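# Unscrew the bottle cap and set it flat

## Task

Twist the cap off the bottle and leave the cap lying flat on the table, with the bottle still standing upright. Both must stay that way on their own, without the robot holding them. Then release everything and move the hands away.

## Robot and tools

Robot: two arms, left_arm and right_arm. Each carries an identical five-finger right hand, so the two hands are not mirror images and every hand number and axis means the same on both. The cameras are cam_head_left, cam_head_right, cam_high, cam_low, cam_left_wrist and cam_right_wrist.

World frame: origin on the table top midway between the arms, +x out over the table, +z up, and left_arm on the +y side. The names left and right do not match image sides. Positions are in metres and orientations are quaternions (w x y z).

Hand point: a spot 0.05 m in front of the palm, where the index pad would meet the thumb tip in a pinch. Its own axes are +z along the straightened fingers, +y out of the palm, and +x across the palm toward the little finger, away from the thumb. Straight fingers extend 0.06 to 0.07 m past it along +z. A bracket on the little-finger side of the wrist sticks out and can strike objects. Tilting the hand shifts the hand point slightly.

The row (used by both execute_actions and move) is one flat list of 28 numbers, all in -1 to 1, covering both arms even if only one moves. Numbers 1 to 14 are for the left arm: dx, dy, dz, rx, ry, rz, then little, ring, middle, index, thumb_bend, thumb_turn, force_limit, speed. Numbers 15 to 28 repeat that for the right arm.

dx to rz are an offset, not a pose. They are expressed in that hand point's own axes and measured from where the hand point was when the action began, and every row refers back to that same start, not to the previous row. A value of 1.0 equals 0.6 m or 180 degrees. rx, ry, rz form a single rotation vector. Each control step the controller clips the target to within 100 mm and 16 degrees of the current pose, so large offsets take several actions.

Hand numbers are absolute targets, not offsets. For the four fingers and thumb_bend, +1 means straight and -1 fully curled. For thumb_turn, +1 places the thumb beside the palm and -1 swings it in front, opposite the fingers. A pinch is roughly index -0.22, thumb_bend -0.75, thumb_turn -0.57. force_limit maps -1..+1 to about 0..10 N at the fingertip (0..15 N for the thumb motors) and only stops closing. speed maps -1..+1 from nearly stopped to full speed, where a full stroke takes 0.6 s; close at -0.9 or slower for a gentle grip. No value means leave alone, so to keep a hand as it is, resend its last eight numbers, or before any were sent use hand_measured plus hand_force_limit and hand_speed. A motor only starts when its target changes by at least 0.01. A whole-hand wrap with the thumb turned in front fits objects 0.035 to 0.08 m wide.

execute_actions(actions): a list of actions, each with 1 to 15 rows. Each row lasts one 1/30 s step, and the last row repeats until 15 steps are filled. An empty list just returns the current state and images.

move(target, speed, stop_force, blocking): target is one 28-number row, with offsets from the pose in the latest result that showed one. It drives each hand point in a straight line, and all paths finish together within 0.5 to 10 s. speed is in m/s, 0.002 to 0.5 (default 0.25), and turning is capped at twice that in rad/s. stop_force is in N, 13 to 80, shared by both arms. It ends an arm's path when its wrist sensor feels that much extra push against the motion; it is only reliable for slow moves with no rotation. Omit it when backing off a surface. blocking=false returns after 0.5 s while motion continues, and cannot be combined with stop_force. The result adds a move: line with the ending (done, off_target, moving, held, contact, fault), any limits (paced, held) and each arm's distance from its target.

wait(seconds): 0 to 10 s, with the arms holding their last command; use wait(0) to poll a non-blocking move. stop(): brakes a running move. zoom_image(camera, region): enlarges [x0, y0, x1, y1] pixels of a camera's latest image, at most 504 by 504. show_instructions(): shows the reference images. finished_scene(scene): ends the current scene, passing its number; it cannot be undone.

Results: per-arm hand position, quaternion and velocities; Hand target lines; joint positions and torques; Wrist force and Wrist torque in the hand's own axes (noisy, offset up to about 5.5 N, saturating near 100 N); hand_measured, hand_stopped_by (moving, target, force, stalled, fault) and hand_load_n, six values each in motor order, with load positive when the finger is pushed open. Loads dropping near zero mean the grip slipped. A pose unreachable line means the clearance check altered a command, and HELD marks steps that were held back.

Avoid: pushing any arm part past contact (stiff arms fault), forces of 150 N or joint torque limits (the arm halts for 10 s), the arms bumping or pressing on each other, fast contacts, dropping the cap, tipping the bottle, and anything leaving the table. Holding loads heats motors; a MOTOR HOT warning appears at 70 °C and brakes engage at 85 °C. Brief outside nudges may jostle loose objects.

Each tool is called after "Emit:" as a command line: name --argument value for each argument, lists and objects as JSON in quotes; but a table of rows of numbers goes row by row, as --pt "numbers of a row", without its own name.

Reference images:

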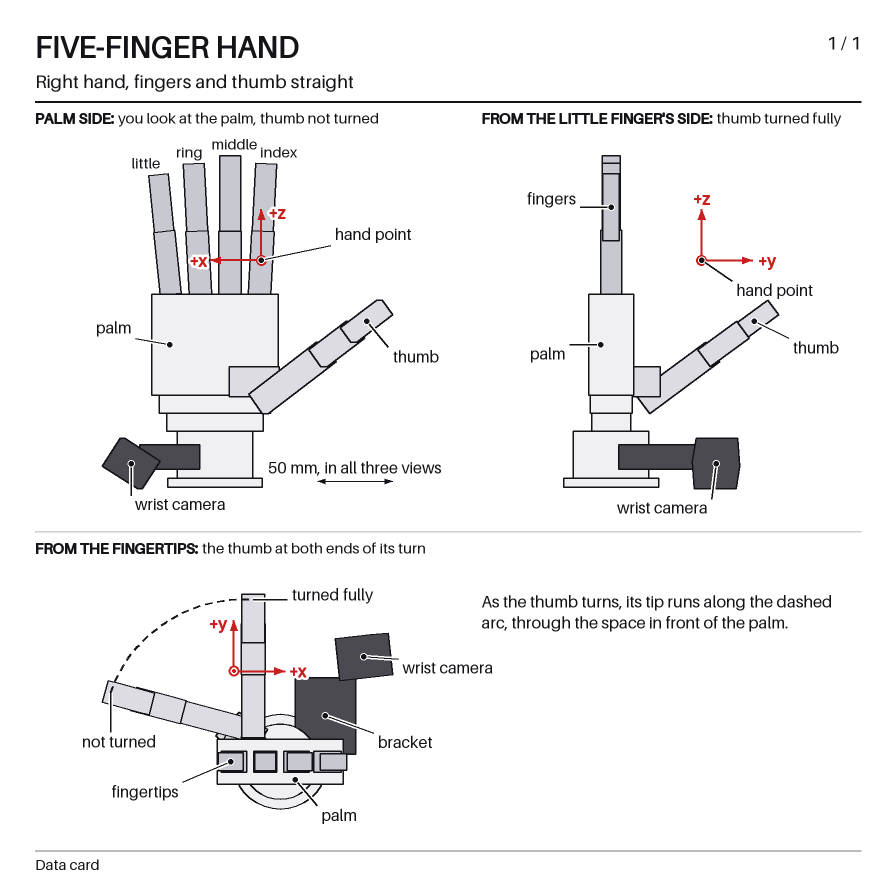

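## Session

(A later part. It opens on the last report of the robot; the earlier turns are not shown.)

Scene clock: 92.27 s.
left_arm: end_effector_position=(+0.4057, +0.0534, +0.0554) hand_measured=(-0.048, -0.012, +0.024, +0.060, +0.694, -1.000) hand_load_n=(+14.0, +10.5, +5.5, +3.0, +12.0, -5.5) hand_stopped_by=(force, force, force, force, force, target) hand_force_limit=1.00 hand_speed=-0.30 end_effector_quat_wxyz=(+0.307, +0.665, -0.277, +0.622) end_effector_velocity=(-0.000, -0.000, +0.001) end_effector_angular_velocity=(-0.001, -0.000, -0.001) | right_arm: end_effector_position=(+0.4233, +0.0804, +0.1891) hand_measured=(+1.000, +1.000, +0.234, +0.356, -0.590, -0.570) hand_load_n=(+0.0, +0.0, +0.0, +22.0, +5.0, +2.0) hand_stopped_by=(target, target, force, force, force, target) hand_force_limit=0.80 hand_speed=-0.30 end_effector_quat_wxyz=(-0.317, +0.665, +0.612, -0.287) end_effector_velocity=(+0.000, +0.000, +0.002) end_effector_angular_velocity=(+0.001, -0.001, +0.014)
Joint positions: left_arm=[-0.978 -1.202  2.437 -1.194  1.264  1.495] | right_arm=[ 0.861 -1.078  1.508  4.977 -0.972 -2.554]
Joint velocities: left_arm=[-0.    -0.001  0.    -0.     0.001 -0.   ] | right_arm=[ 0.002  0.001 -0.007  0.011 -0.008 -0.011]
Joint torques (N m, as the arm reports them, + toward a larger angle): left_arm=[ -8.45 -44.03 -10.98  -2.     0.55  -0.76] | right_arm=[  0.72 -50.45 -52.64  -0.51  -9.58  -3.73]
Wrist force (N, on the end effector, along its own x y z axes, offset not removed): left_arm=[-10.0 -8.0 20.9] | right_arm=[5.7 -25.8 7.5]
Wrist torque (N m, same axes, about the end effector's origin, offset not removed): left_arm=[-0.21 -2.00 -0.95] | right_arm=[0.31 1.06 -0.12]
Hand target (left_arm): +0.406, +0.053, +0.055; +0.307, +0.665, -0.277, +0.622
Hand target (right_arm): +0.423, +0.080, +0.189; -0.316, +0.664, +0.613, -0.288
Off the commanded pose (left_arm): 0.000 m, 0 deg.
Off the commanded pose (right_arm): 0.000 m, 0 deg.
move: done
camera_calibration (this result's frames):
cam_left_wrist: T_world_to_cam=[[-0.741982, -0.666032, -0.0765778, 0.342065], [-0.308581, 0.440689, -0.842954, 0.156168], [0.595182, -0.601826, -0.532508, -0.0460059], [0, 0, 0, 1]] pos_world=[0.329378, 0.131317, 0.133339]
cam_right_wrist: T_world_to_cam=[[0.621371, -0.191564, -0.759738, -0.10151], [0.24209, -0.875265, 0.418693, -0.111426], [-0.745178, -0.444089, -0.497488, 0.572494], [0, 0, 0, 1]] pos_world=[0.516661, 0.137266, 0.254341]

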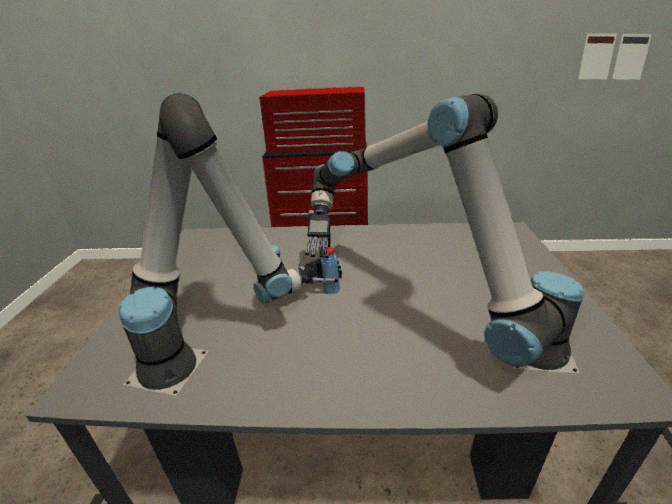

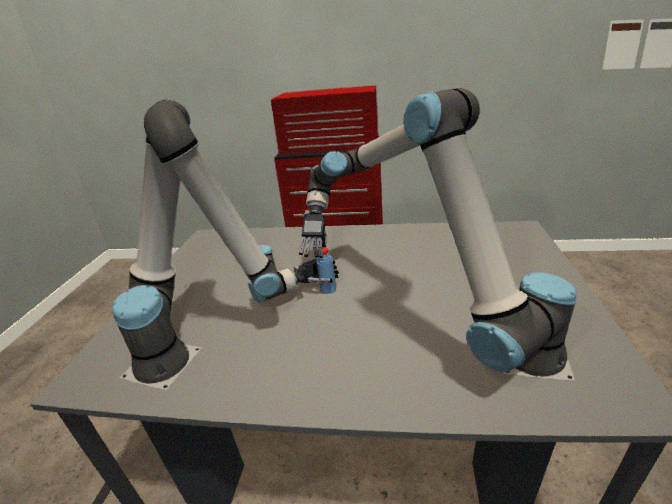

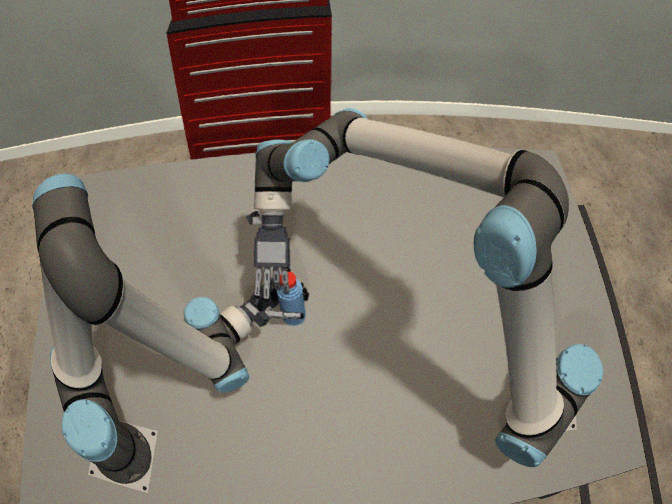

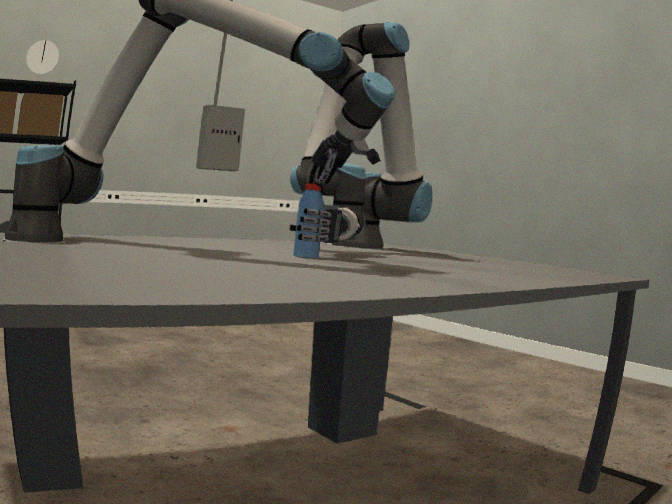

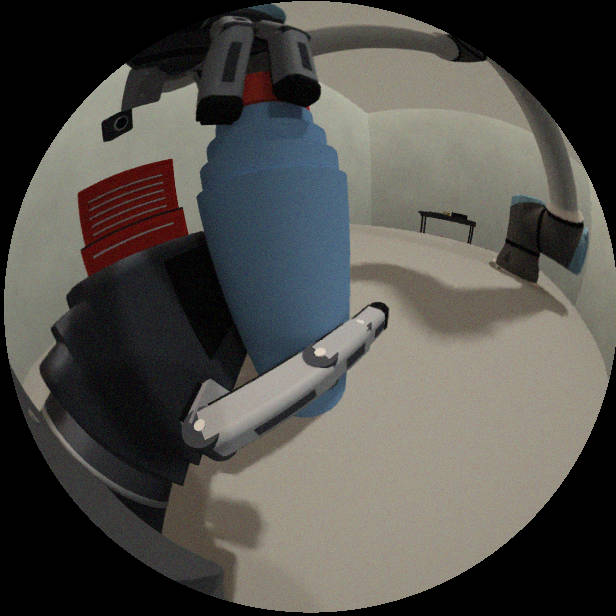

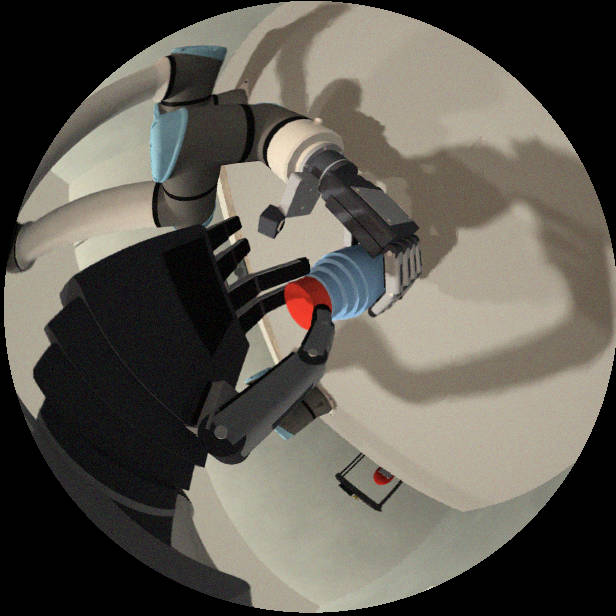

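Emit:
move --target '[0,0,0,0,0,0,-1,-1,-1,-1,-1,-1,1,-0.3, 0,-0.02,-0.014,0,0,0,1,1,0.8,0.8,0.2,-0.57,0.8,0.3]'

Emit:
move --target '[0,0,0,0,0,0,-1,-1,-1,-1,-1,-1,1,-0.3, -0.0328,-0.023,0.032,0,0.45,0.33,1,1,0.8,0.8,0.2,-0.57,0.8,0.3]' --speed 0.4

Emit:
move --target '[0,0,0,0,0,0,-1,-1,-1,-1,-1,-1,1,-0.3, 0,0.02,0.014,0,0,0,1,1,0.8,0.8,-0.3,-0.57,0.8,0.3]'

Emit:
move --target '[0,0,0,0,0,0,-1,-1,-1,-1,-1,-1,1,-0.3, 0,0,0,0,0,0,1,1,-0.6,-0.6,-0.8,-0.57,0.8,-0.3]'

Emit:
move --target '[0,0,0,0,0,0,-1,-1,-1,-1,-1,-1,1,-0.3, 0.0204,-0.0056,0.0077,0,-0.225,-0.165,1,1,-0.6,-0.6,-0.8,-0.57,0.8,-0.3]' --speed 0.2

Emit:
move --target '[0,0,0,0,0,0,-1,-1,-1,-1,-1,-1,1,-0.3, 0.0204,-0.0056,0.0077,0,-0.225,-0.165,1,1,-0.6,-0.6,-0.8,-0.57,0.8,-0.3]' --speed 0.2

Scene clock: 93.87 s.
left_arm: end_effector_position=(+0.4057, +0.0534, +0.0555) hand_measured=(-0.048, -0.012, +0.024, +0.060, +0.694, -1.000) hand_load_n=(+5.0, +4.5, +3.5, +4.5, +13.5, +1.5) hand_stopped_by=(force, force, force, force, force, target) hand_force_limit=1.00 hand_speed=-0.30 end_effector_quat_wxyz=(+0.307, +0.665, -0.277, +0.622) end_effector_velocity=(-0.000, +0.000, +0.000) end_effector_angular_velocity=(-0.001, -0.000, -0.000) | right_arm: end_effector_position=(+0.4222, +0.0804, +0.2035) hand_measured=(+1.000, +1.000, +0.800, +0.800, +0.200, -0.570) hand_load_n=(+0.0, +0.0, +0.0, +0.0, +0.0, +0.0) hand_stopped_by=(target, target, target, target, target, target) hand_force_limit=0.80 hand_speed=0.30 end_effector_quat_wxyz=(-0.317, +0.665, +0.612, -0.287) end_effector_velocity=(+0.000, +0.001, +0.002) end_effector_angular_velocity=(+0.002, -0.002, -0.000)
Joint positions: left_arm=[-0.978 -1.202  2.437 -1.194  1.264  1.495] | right_arm=[ 0.861 -1.088  1.497  4.998 -0.971 -2.553]
Joint velocities: left_arm=[-0.    -0.001  0.    -0.001 -0.     0.   ] | right_arm=[ 0.    -0.002 -0.002  0.001  0.     0.   ]
Joint torques (N m, as the arm reports them, + toward a larger angle): left_arm=[ -5.72 -37.37 -10.97   1.85   0.41  -0.56] | right_arm=[ 20.96 -88.12 -56.01   2.27   4.29   3.46]
Wrist force (N, on the end effector, along its own x y z axes, offset not removed): left_arm=[6.1 2.3 -3.7] | right_arm=[1.7 -0.8 2.8]
Wrist torque (N m, same axes, about the end effector's origin, offset not removed): left_arm=[0.12 0.02 0.17] | right_arm=[-0.46 -0.05 0.02]
Hand target (left_arm): +0.406, +0.053, +0.055; +0.307, +0.665, -0.277, +0.622
Hand target (right_arm): +0.422, +0.080, +0.204; -0.317, +0.665, +0.612, -0.287
Off the commanded pose (left_arm): 0.000 m, 0 deg.
Off the commanded pose (right_arm): 0.000 m, 0 deg.
move: done
camera_calibration (this result's frames):
cam_left_wrist: T_world_to_cam=[[-0.741979, -0.666038, -0.076553, 0.342062], [-0.308554, 0.440628, -0.842995, 0.156197], [0.595198, -0.601864, -0.532446, -0.0460057], [0, 0, 0, 1]] pos_world=[0.32938, 0.131312, 0.133363]
cam_right_wrist: T_world_to_cam=[[0.621377, -0.191563, -0.759733, -0.0898692], [0.242104, -0.875255, 0.418705, -0.11721], [-0.745168, -0.444108, -0.497486, 0.578827], [0, 0, 0, 1]] pos_world=[0.515543, 0.137257, 0.268758]

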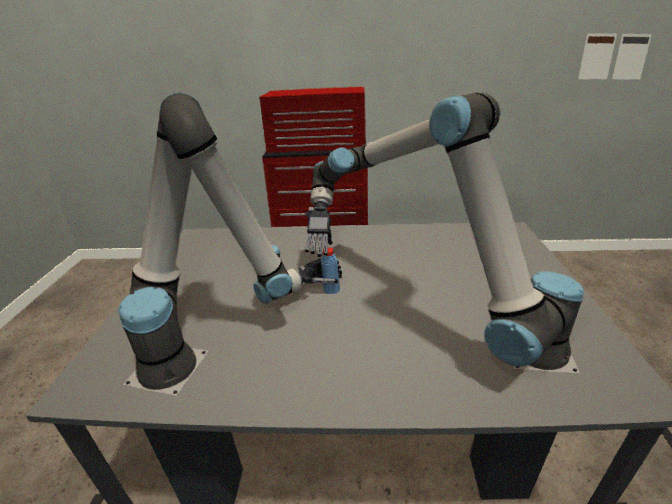

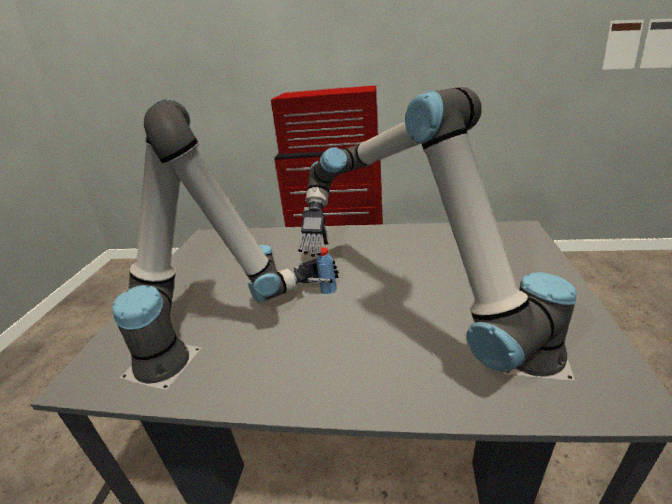

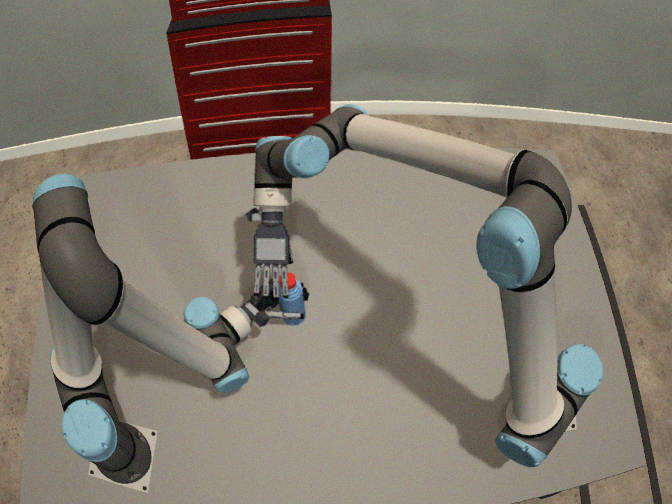

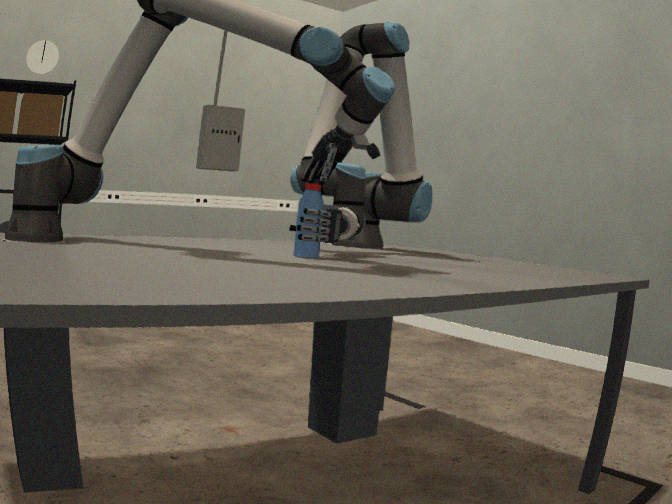

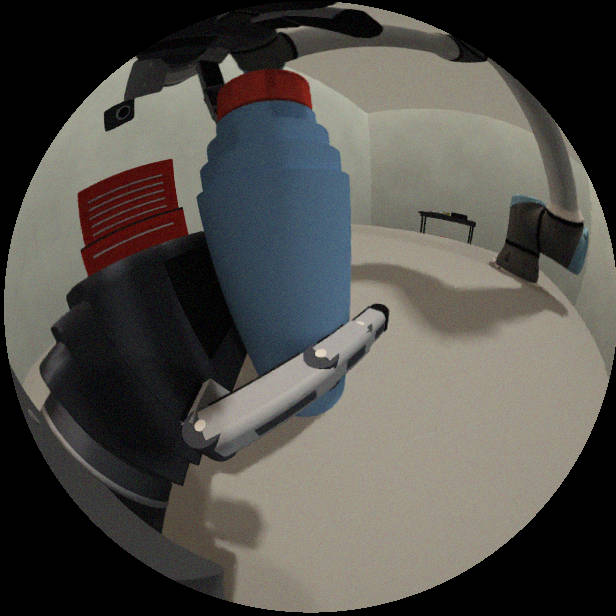

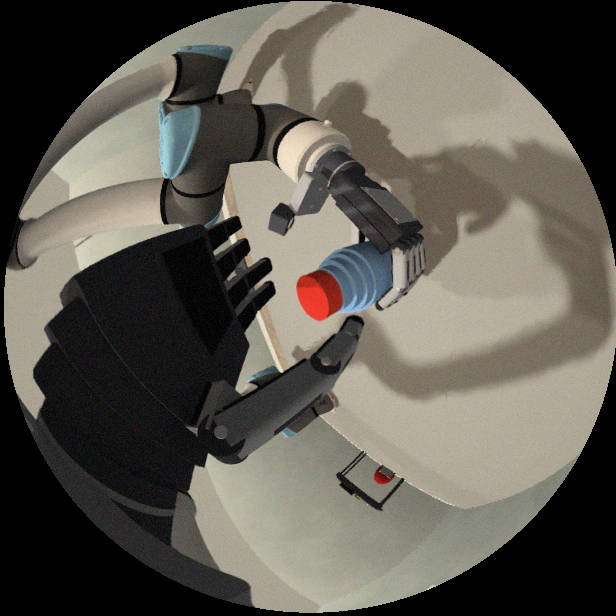

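Scene clock: 96.77 s.
left_arm: end_effector_position=(+0.4057, +0.0534, +0.0555) hand_measured=(-0.048, -0.012, +0.024, +0.060, +0.694, -1.000) hand_load_n=(+5.0, +4.5, +3.5, +4.5, +13.5, +1.5) hand_stopped_by=(force, force, force, force, force, target) hand_force_limit=1.00 hand_speed=-0.30 end_effector_quat_wxyz=(+0.307, +0.665, -0.277, +0.622) end_effector_velocity=(+0.000, +0.000, -0.001) end_effector_angular_velocity=(+0.001, +0.000, +0.000) | right_arm: end_effector_position=(+0.3973, +0.0631, +0.2017) hand_measured=(+1.000, +1.000, +0.800, +0.800, +0.200, -0.570) hand_load_n=(+0.0, +0.0, +0.0, +0.0, +0.0, +0.0) hand_stopped_by=(target, target, target, target, target, target) hand_force_limit=0.80 hand_speed=0.30 end_effector_quat_wxyz=(-0.452, +0.882, -0.106, +0.084) end_effector_velocity=(+0.000, -0.000, -0.001) end_effector_angular_velocity=(-0.000, -0.002, -0.015)
Joint positions: left_arm=[-0.978 -1.202  2.437 -1.194  1.264  1.495] | right_arm=[ 0.843 -1.296  2.219  2.914 -1.124 -0.409]
Joint velocities: left_arm=[ 0.     0.001 -0.    -0.001 -0.    -0.   ] | right_arm=[ 0.004  0.002  0.002 -0.011 -0.016  0.012]
Joint torques (N m, as the arm reports them, + toward a larger angle): left_arm=[ -5.57 -40.05 -11.44   0.65   0.54  -0.67] | right_arm=[ 19.13 -35.16 -18.06  -7.4   -2.76   3.86]
Wrist force (N, on the end effector, along its own x y z axes, offset not removed): left_arm=[8.5 2.8 -0.9] | right_arm=[6.8 -1.0 0.0]
Wrist torque (N m, same axes, about the end effector's origin, offset not removed): left_arm=[0.04 -0.35 0.30] | right_arm=[-0.39 -0.64 0.42]
Hand target (left_arm): +0.406, +0.053, +0.055; +0.307, +0.665, -0.277, +0.622
Hand target (right_arm): +0.397, +0.063, +0.202; -0.452, +0.882, -0.107, +0.084
Off the commanded pose (left_arm): 0.000 m, 0 deg.
Off the commanded pose (right_arm): 0.001 m, 0 deg.
move: done
camera_calibration (this result's frames):
cam_left_wrist: T_world_to_cam=[[-0.741979, -0.666037, -0.076556, 0.342062], [-0.308557, 0.440635, -0.842991, 0.156195], [0.595197, -0.60186, -0.532453, -0.0460051], [0, 0, 0, 1]] pos_world=[0.32938, 0.131313, 0.133362]
cam_right_wrist: T_world_to_cam=[[-0.249917, -0.533883, -0.807781, 0.298364], [-0.92877, -0.103664, 0.355864, 0.30366], [-0.273728, 0.83918, -0.469947, 0.277797], [0, 0, 0, 1]] pos_world=[0.432637, -0.0423513, 0.263501]

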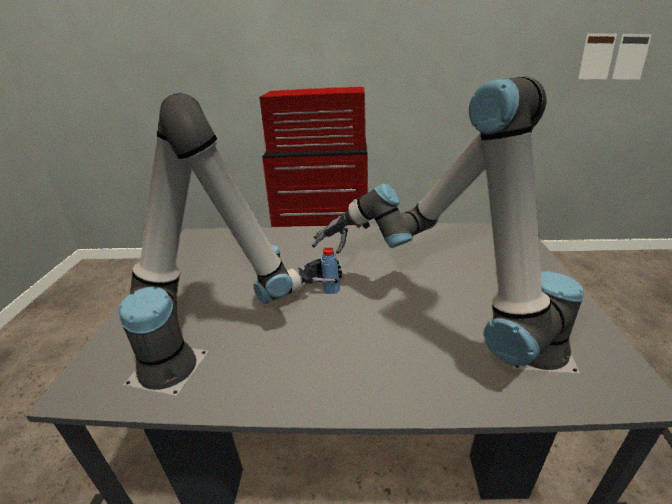

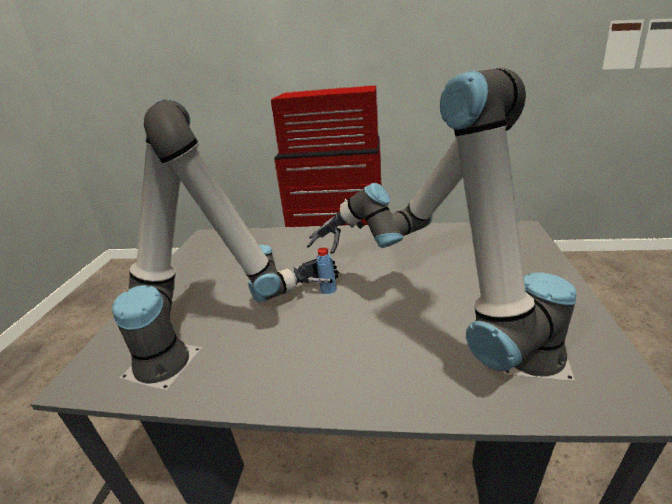

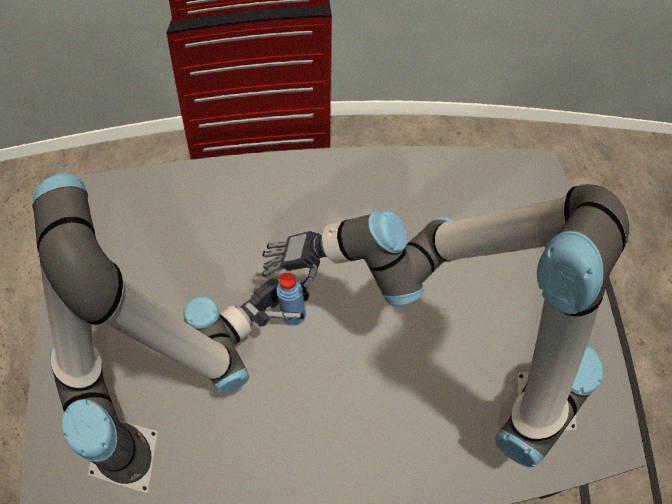

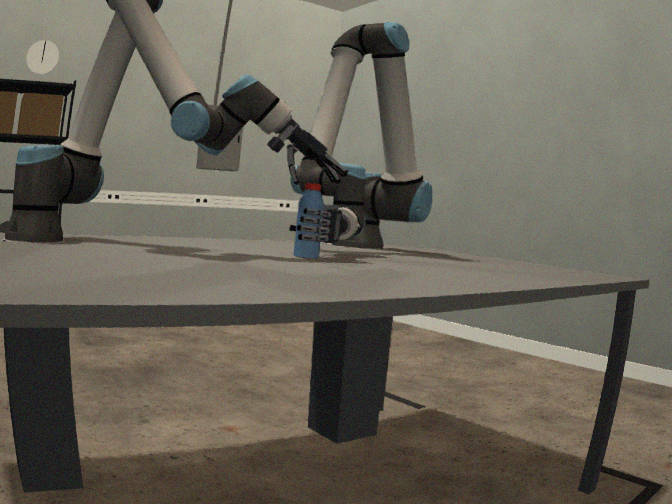

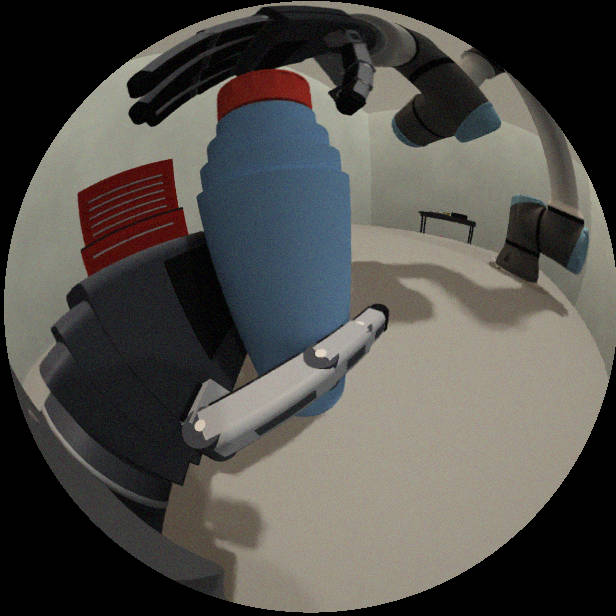

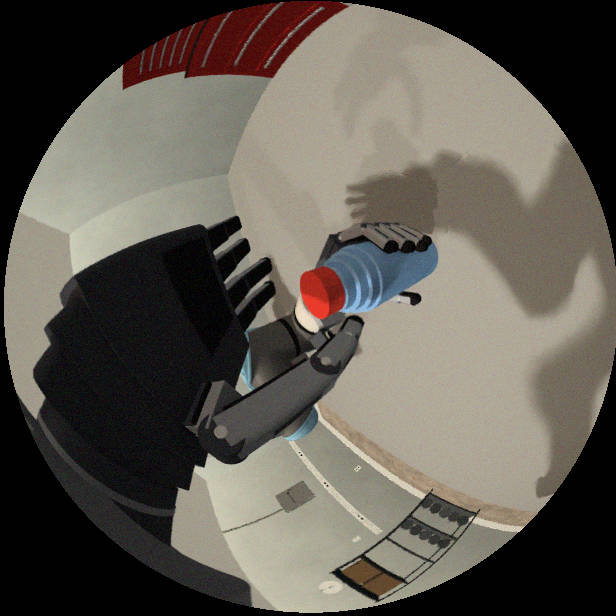

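Scene clock: 97.57 s.
left_arm: end_effector_position=(+0.4057, +0.0534, +0.0555) hand_measured=(-0.048, -0.012, +0.024, +0.060, +0.694, -1.000) hand_load_n=(+5.0, +4.5, +3.5, +4.5, +13.5, +1.5) hand_stopped_by=(force, force, force, force, force, target) hand_force_limit=1.00 hand_speed=-0.30 end_effector_quat_wxyz=(+0.307, +0.665, -0.277, +0.622) end_effector_velocity=(-0.000, -0.000, -0.000) end_effector_angular_velocity=(+0.001, +0.000, -0.001) | right_arm: end_effector_position=(+0.3980, +0.0629, +0.1874) hand_measured=(+1.000, +1.000, +0.800, +0.800, -0.300, -0.570) hand_load_n=(+0.0, +0.0, +0.0, +0.0, +0.0, +0.0) hand_stopped_by=(target, target, target, target, target, target) hand_force_limit=0.80 hand_speed=0.30 end_effector_quat_wxyz=(-0.452, +0.882, -0.106, +0.084) end_effector_velocity=(+0.001, -0.000, -0.002) end_effector_angular_velocity=(+0.000, -0.001, -0.001)
Joint positions: left_arm=[-0.978 -1.202  2.437 -1.194  1.264  1.495] | right_arm=[ 0.842 -1.272  2.225  2.885 -1.123 -0.41 ]
Joint velocities: left_arm=[-0.001  0.001 -0.001  0.001  0.     0.   ] | right_arm=[-0.001  0.005  0.001 -0.006 -0.     0.   ]
Joint torques (N m, as the arm reports them, + toward a larger angle): left_arm=[ -6.06 -41.34 -11.34   0.73   0.5   -0.6 ] | right_arm=[-17.18 -38.45 -16.81  -6.44   3.61  -4.42]
Wrist force (N, on the end effector, along its own x y z axes, offset not removed): left_arm=[6.5 0.8 -3.0] | right_arm=[-5.4 1.6 -4.8]
Wrist torque (N m, same axes, about the end effector's origin, offset not removed): left_arm=[-0.08 -0.01 0.15] | right_arm=[0.46 1.24 -0.12]
Hand target (left_arm): +0.406, +0.053, +0.055; +0.307, +0.665, -0.277, +0.622
Hand target (right_arm): +0.398, +0.063, +0.187; -0.452, +0.882, -0.106, +0.084
Off the commanded pose (left_arm): 0.000 m, 0 deg.
Off the commanded pose (right_arm): 0.000 m, 0 deg.
move: done
camera_calibration (this result's frames):
cam_left_wrist: T_world_to_cam=[[-0.741979, -0.666037, -0.0765559, 0.342062], [-0.308557, 0.440635, -0.842991, 0.156195], [0.595196, -0.60186, -0.532453, -0.046005], [0, 0, 0, 1]] pos_world=[0.32938, 0.131313, 0.133362]
cam_right_wrist: T_world_to_cam=[[-0.249916, -0.53391, -0.807764, 0.286823], [-0.928766, -0.103668, 0.355875, 0.309368], [-0.273744, 0.839162, -0.469969, 0.271504], [0, 0, 0, 1]] pos_world=[0.433335, -0.0426261, 0.249187]

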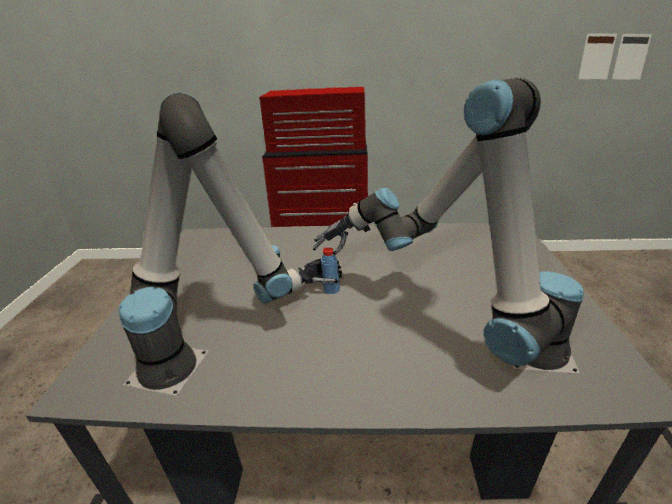

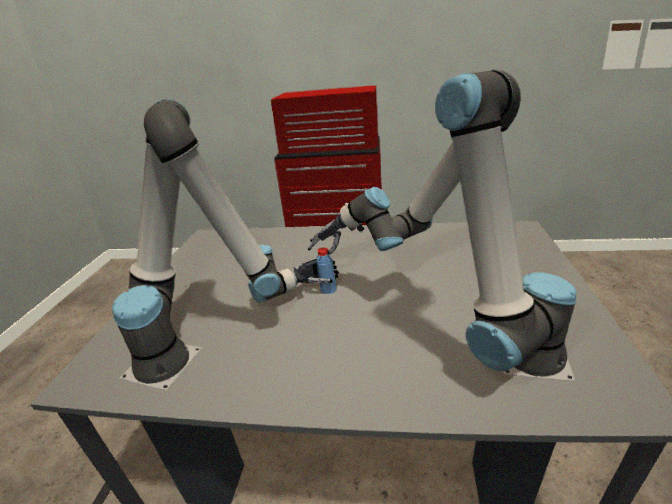

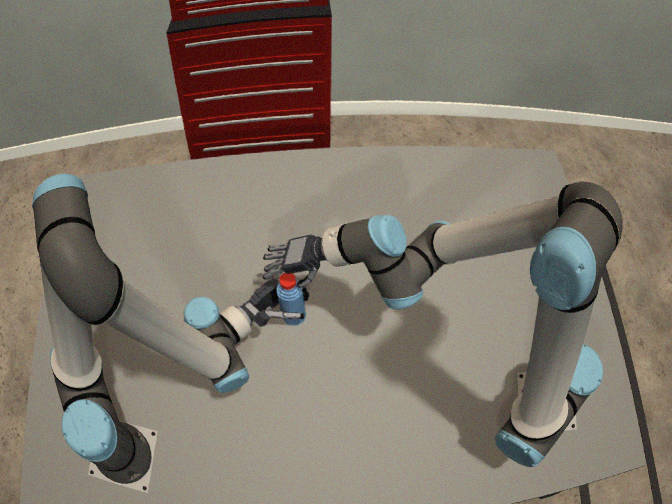

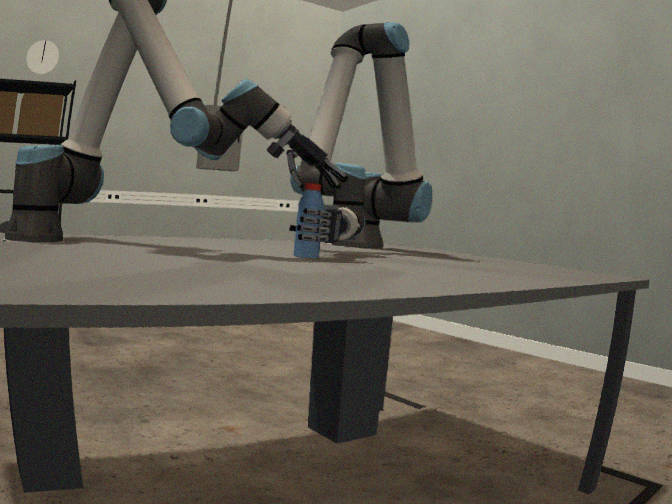

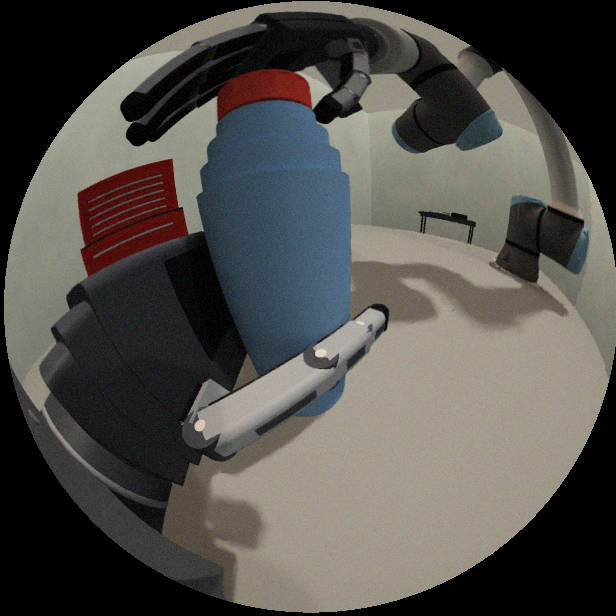

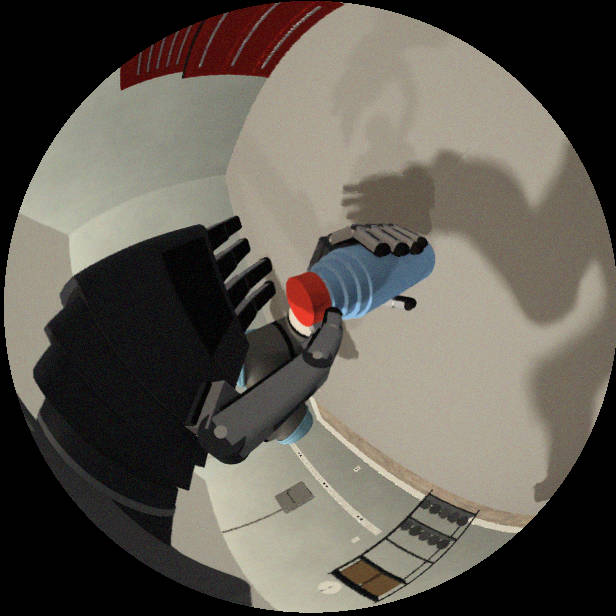

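Scene clock: 98.33 s.
left_arm: end_effector_position=(+0.4057, +0.0534, +0.0555) hand_measured=(-0.048, -0.012, +0.024, +0.060, +0.694, -1.000) hand_load_n=(+5.0, +4.5, +4.0, +5.0, +12.5, +2.5) hand_stopped_by=(force, force, force, force, force, target) hand_force_limit=1.00 hand_speed=-0.30 end_effector_quat_wxyz=(+0.307, +0.665, -0.277, +0.622) end_effector_velocity=(-0.000, -0.000, +0.000) end_effector_angular_velocity=(-0.001, -0.000, -0.000) | right_arm: end_effector_position=(+0.3980, +0.0628, +0.1873) hand_measured=(+1.000, +1.000, +0.244, +0.346, -0.604, -0.570) hand_load_n=(+0.0, +0.0, +11.0, +9.0, +17.5, +2.0) hand_stopped_by=(target, target, force, force, force, target) hand_force_limit=0.80 hand_speed=-0.30 end_effector_quat_wxyz=(-0.452, +0.882, -0.106, +0.084) end_effector_velocity=(+0.000, -0.000, -0.000) end_effector_angular_velocity=(-0.000, +0.000, -0.000)
Joint positions: left_arm=[-0.978 -1.202  2.437 -1.194  1.264  1.495] | right_arm=[ 0.842 -1.272  2.225  2.885 -1.123 -0.41 ]
Joint velocities: left_arm=[-0.    -0.001  0.    -0.     0.     0.   ] | right_arm=[-0.  0.  0. -0. -0.  0.]
Joint torques (N m, as the arm reports them, + toward a larger angle): left_arm=[ -6.56 -38.1  -11.81   0.4    0.56  -0.76] | right_arm=[-11.42 -62.61 -22.77   0.68   2.31  -3.7 ]
Wrist force (N, on the end effector, along its own x y z axes, offset not removed): left_arm=[-0.9 4.2 -1.4] | right_arm=[2.2 -6.2 3.0]
Wrist torque (N m, same axes, about the end effector's origin, offset not removed): left_arm=[0.10 0.02 0.21] | right_arm=[-0.35 -0.13 0.13]
Hand target (left_arm): +0.406, +0.053, +0.055; +0.307, +0.665, -0.277, +0.622
Hand target (right_arm): +0.398, +0.063, +0.187; -0.452, +0.882, -0.106, +0.084
Off the commanded pose (left_arm): 0.000 m, 0 deg.
Off the commanded pose (right_arm): 0.000 m, 0 deg.
move: done
camera_calibration (this result's frames):
cam_left_wrist: T_world_to_cam=[[-0.74198, -0.666037, -0.0765575, 0.342062], [-0.308559, 0.440639, -0.842988, 0.156193], [0.595195, -0.601858, -0.532457, -0.0460043], [0, 0, 0, 1]] pos_world=[0.32938, 0.131313, 0.133361]
cam_right_wrist: T_world_to_cam=[[-0.249939, -0.533919, -0.80775, 0.286803], [-0.92875, -0.103682, 0.355913, 0.309346], [-0.273778, 0.839154, -0.469963, 0.271513], [0, 0, 0, 1]] pos_world=[0.433323, -0.0426385, 0.249166]

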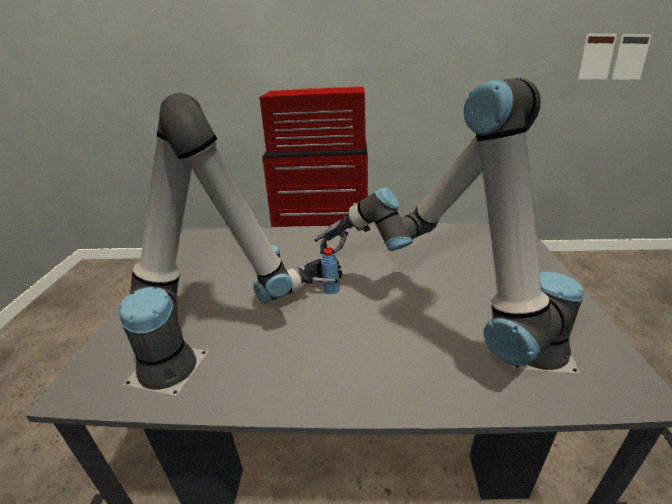

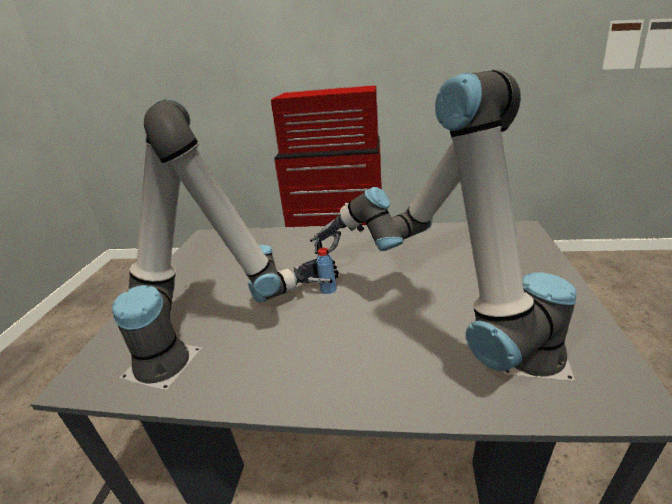

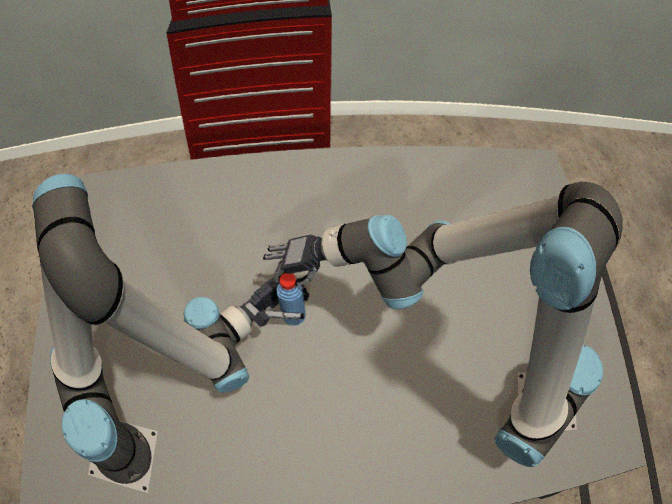

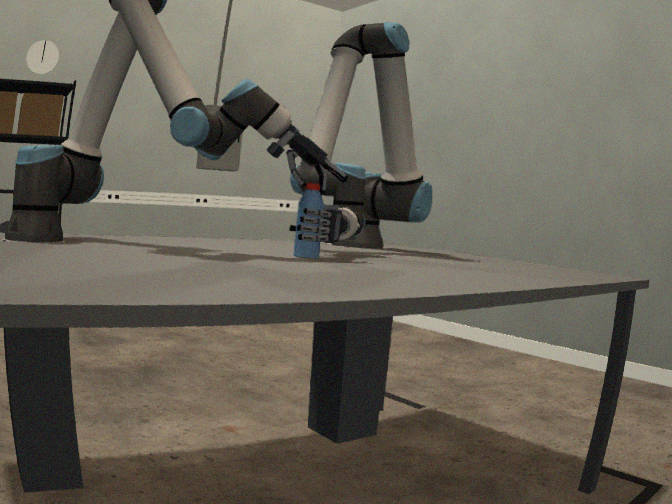

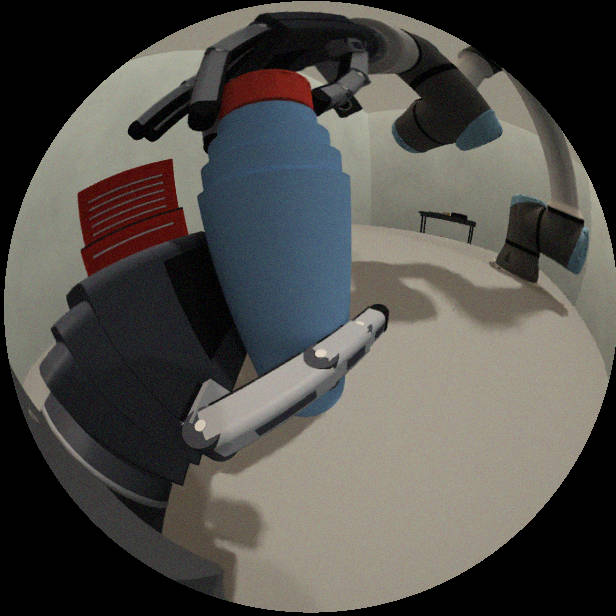

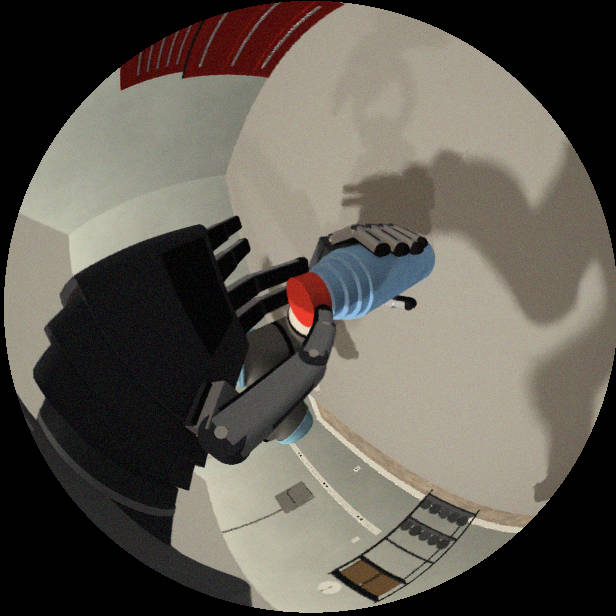

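Scene clock: 101.10 s.
left_arm: end_effector_position=(+0.4057, +0.0534, +0.0555) hand_measured=(-0.050, -0.012, +0.024, +0.060, +0.694, -1.000) hand_load_n=(+3.5, +3.5, +4.0, +6.5, +12.0, +3.5) hand_stopped_by=(force, force, force, force, force, target) hand_force_limit=1.00 hand_speed=-0.30 end_effector_quat_wxyz=(+0.307, +0.665, -0.277, +0.622) end_effector_velocity=(-0.000, -0.000, -0.000) end_effector_angular_velocity=(+0.001, +0.000, -0.001) | right_arm: end_effector_position=(+0.4111, +0.0650, +0.1883) hand_measured=(+1.000, +1.000, +0.244, +0.346, -0.604, -0.570) hand_load_n=(+0.0, +0.0, +9.5, +10.5, +17.5, +4.5) hand_stopped_by=(target, target, force, force, force, target) hand_force_limit=0.80 hand_speed=-0.30 end_effector_quat_wxyz=(-0.425, +0.854, +0.279, -0.112) end_effector_velocity=(-0.000, -0.001, -0.003) end_effector_angular_velocity=(-0.006, +0.003, +0.017)
Joint positions: left_arm=[-0.978 -1.202  2.437 -1.194  1.264  1.495] | right_arm=[ 0.757 -1.275  1.986  3.936 -0.663 -1.546]
Joint velocities: left_arm=[-0.001 -0.    -0.     0.002  0.     0.   ] | right_arm=[ 0.001  0.003 -0.008  0.033 -0.002 -0.028]
Joint torques (N m, as the arm reports them, + toward a larger angle): left_arm=[ -7.61 -39.75 -11.01  -1.09   0.48  -0.69] | right_arm=[ 16.62 -39.16 -43.36   2.02  -5.29  -4.29]
Wrist force (N, on the end effector, along its own x y z axes, offset not removed): left_arm=[-4.9 3.7 4.5] | right_arm=[2.6 -8.2 -5.1]
Wrist torque (N m, same axes, about the end effector's origin, offset not removed): left_arm=[-0.01 -0.44 0.36] | right_arm=[1.04 0.74 -0.21]
Hand target (left_arm): +0.406, +0.053, +0.055; +0.307, +0.665, -0.277, +0.622
Hand target (right_arm): +0.411, +0.065, +0.188; -0.424, +0.854, +0.280, -0.113
Off the commanded pose (left_arm): 0.000 m, 0 deg.
Off the commanded pose (right_arm): 0.000 m, 0 deg.
move: done
camera_calibration (this result's frames):
cam_left_wrist: T_world_to_cam=[[-0.741982, -0.666032, -0.0765784, 0.342066], [-0.308581, 0.44069, -0.842953, 0.156177], [0.595181, -0.601826, -0.532509, -0.0459988], [0, 0, 0, 1]] pos_world=[0.329378, 0.131318, 0.13335]
cam_right_wrist: T_world_to_cam=[[0.265038, -0.566686, -0.780142, 0.0772499], [-0.524639, -0.763583, 0.376422, 0.194298], [-0.809017, 0.309527, -0.499685, 0.53384], [0, 0, 0, 1]] pos_world=[0.513347, 0.0269014, 0.253879]

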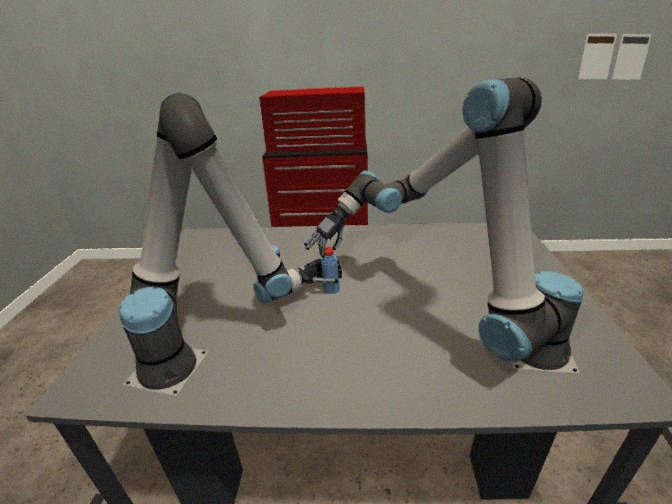

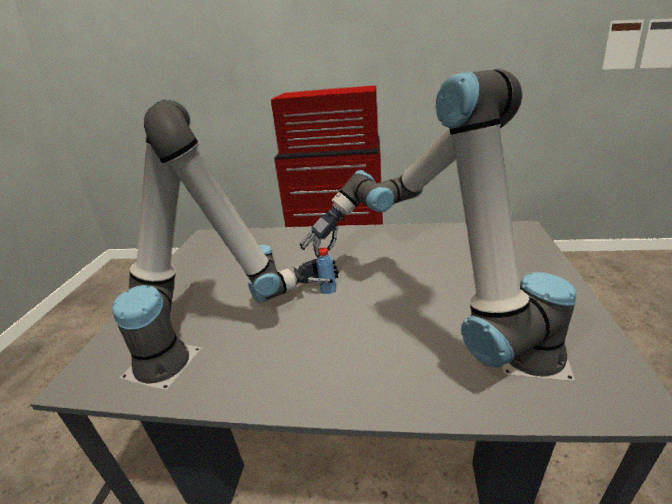

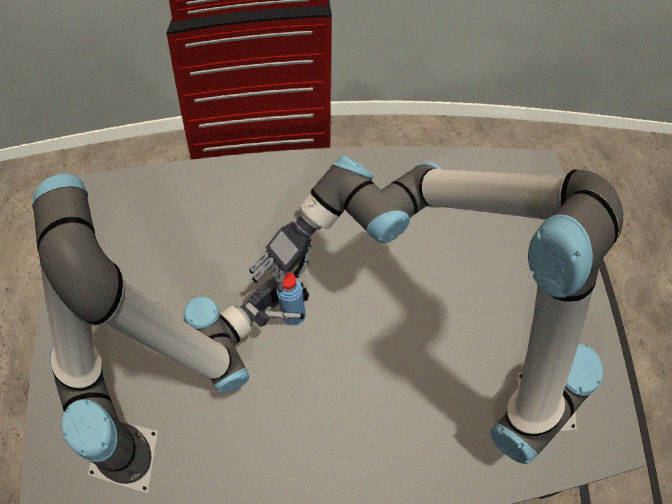

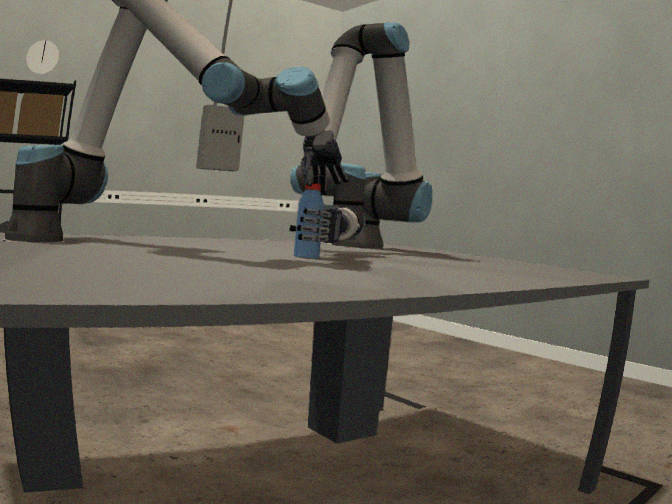

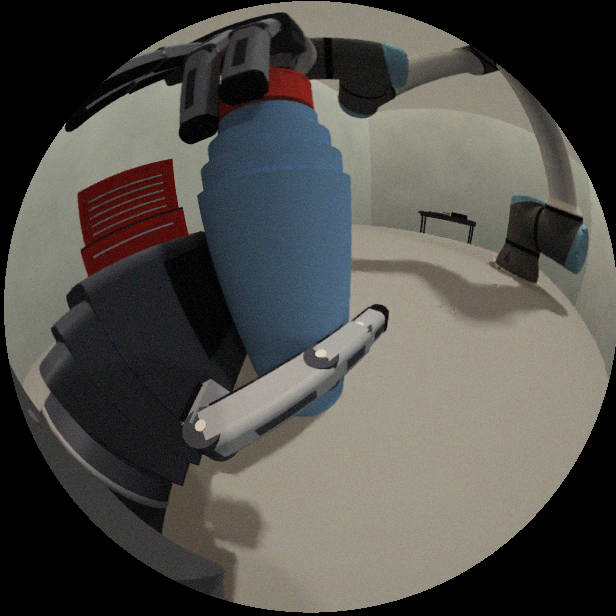

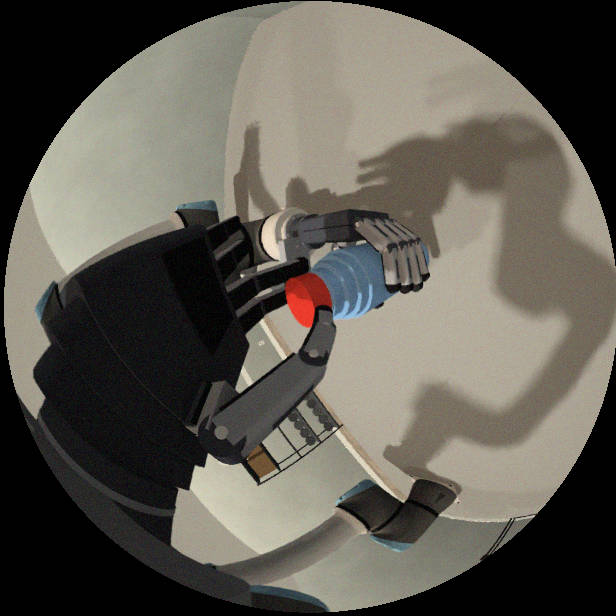

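Scene clock: 103.83 s.
left_arm: end_effector_position=(+0.4057, +0.0534, +0.0554) hand_measured=(-0.050, -0.012, +0.024, +0.060, +0.694, -1.000) hand_load_n=(+5.0, +4.0, +3.5, +5.5, +10.0, +6.0) hand_stopped_by=(force, force, force, force, force, target) hand_force_limit=1.00 hand_speed=-0.30 end_effector_quat_wxyz=(+0.307, +0.665, -0.277, +0.622) end_effector_velocity=(-0.000, +0.000, +0.000) end_effector_angular_velocity=(+0.000, +0.000, -0.000) | right_arm: end_effector_position=(+0.4177, +0.0766, +0.1888) hand_measured=(+1.000, +1.000, +0.244, +0.346, -0.604, -0.570) hand_load_n=(+0.0, +0.0, +7.5, +12.5, +18.5, +5.5) hand_stopped_by=(target, target, force, force, force, target) hand_force_limit=0.80 hand_speed=-0.30 end_effector_quat_wxyz=(-0.317, +0.666, +0.612, -0.287) end_effector_velocity=(+0.001, +0.001, -0.000) end_effector_angular_velocity=(+0.001, -0.001, +0.014)
Joint positions: left_arm=[-0.978 -1.202  2.437 -1.194  1.264  1.495] | right_arm=[ 0.861 -1.088  1.525  4.969 -0.97  -2.552]
Joint velocities: left_arm=[-0.    -0.001 -0.     0.001  0.    -0.   ] | right_arm=[ 0.002  0.004 -0.008  0.008 -0.007 -0.011]
Joint torques (N m, as the arm reports them, + toward a larger angle): left_arm=[ -4.02 -45.99 -11.36  -2.26   0.53  -0.57] | right_arm=[ 13.69 -47.57 -48.29   1.85  -7.29  -3.91]
Wrist force (N, on the end effector, along its own x y z axes, offset not removed): left_arm=[-14.0 3.2 8.3] | right_arm=[10.1 -13.5 -1.9]
Wrist torque (N m, same axes, about the end effector's origin, offset not removed): left_arm=[0.55 -0.10 -0.03] | right_arm=[0.42 0.22 0.09]
Hand target (left_arm): +0.406, +0.053, +0.055; +0.307, +0.665, -0.277, +0.622
Hand target (right_arm): +0.418, +0.077, +0.189; -0.317, +0.665, +0.612, -0.287
Off the commanded pose (left_arm): 0.000 m, 0 deg.
Off the commanded pose (right_arm): 0.000 m, 0 deg.
move: done
camera_calibration (this result's frames):
cam_left_wrist: T_world_to_cam=[[-0.741988, -0.666024, -0.0765946, 0.342065], [-0.308596, 0.440732, -0.842926, 0.156158], [0.595166, -0.601804, -0.53255, -0.0459962], [0, 0, 0, 1]] pos_world=[0.329373, 0.131319, 0.133335]
cam_right_wrist: T_world_to_cam=[[0.621017, -0.192232, -0.759858, -0.0987346], [0.240237, -0.876114, 0.417984, -0.112371], [-0.746072, -0.442122, -0.497901, 0.56674], [0, 0, 0, 1]] pos_world=[0.51114, 0.133138, 0.254125]

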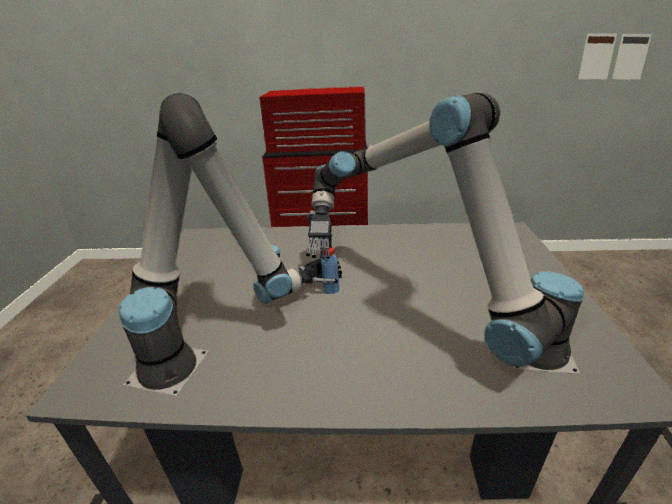

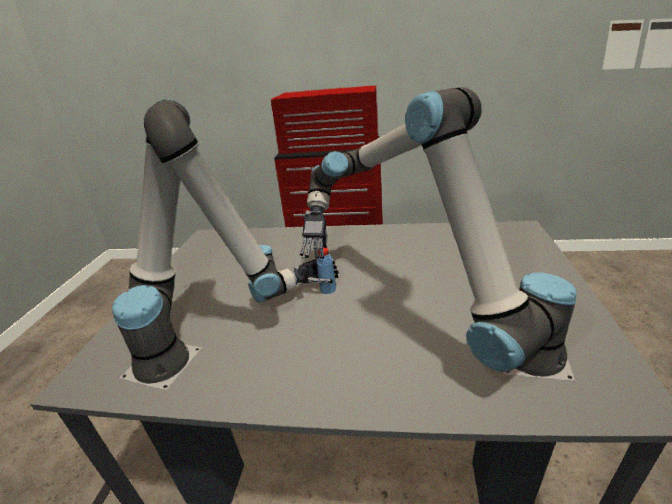

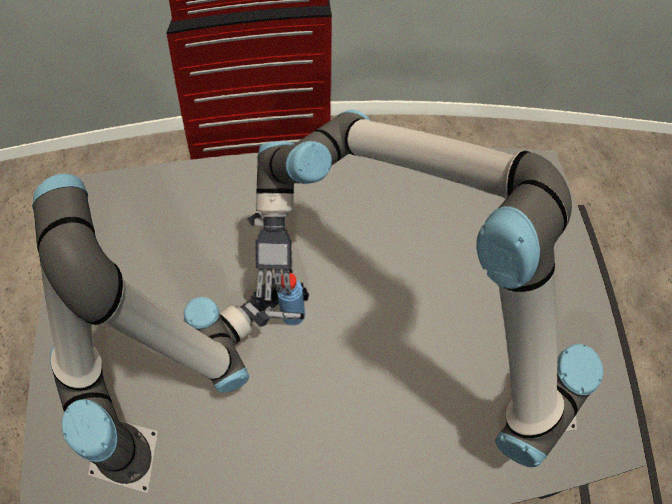

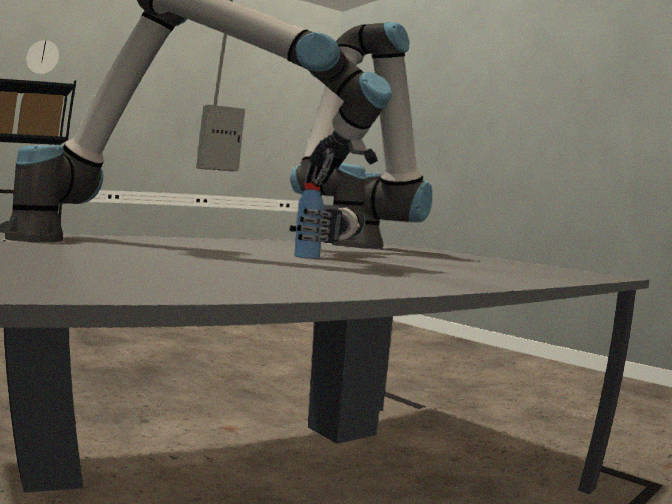

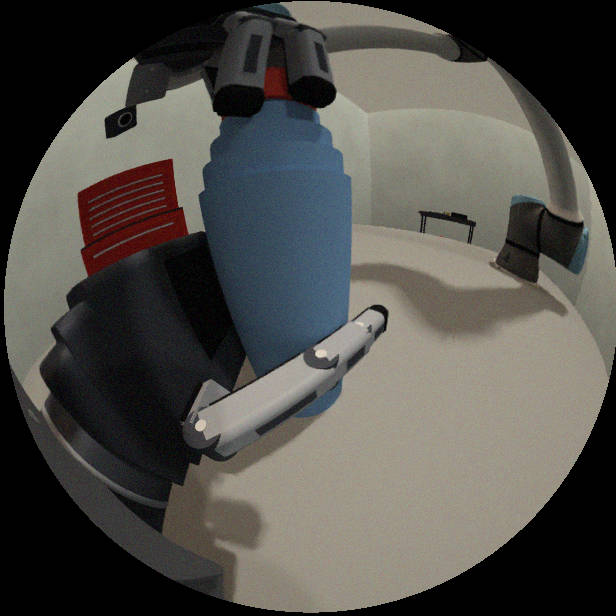

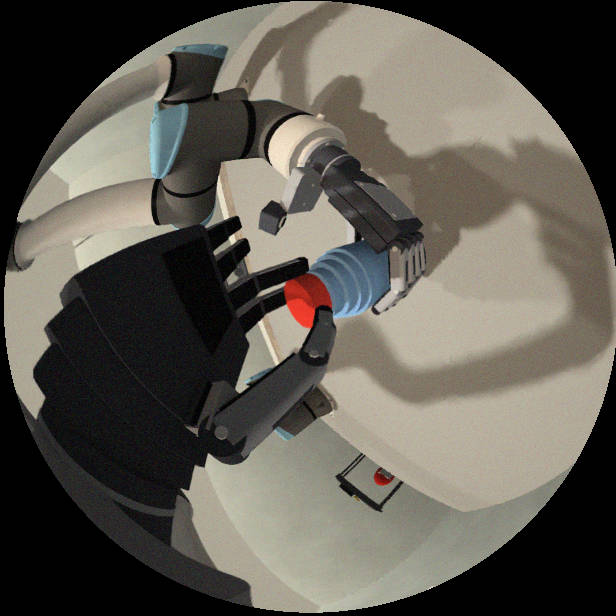

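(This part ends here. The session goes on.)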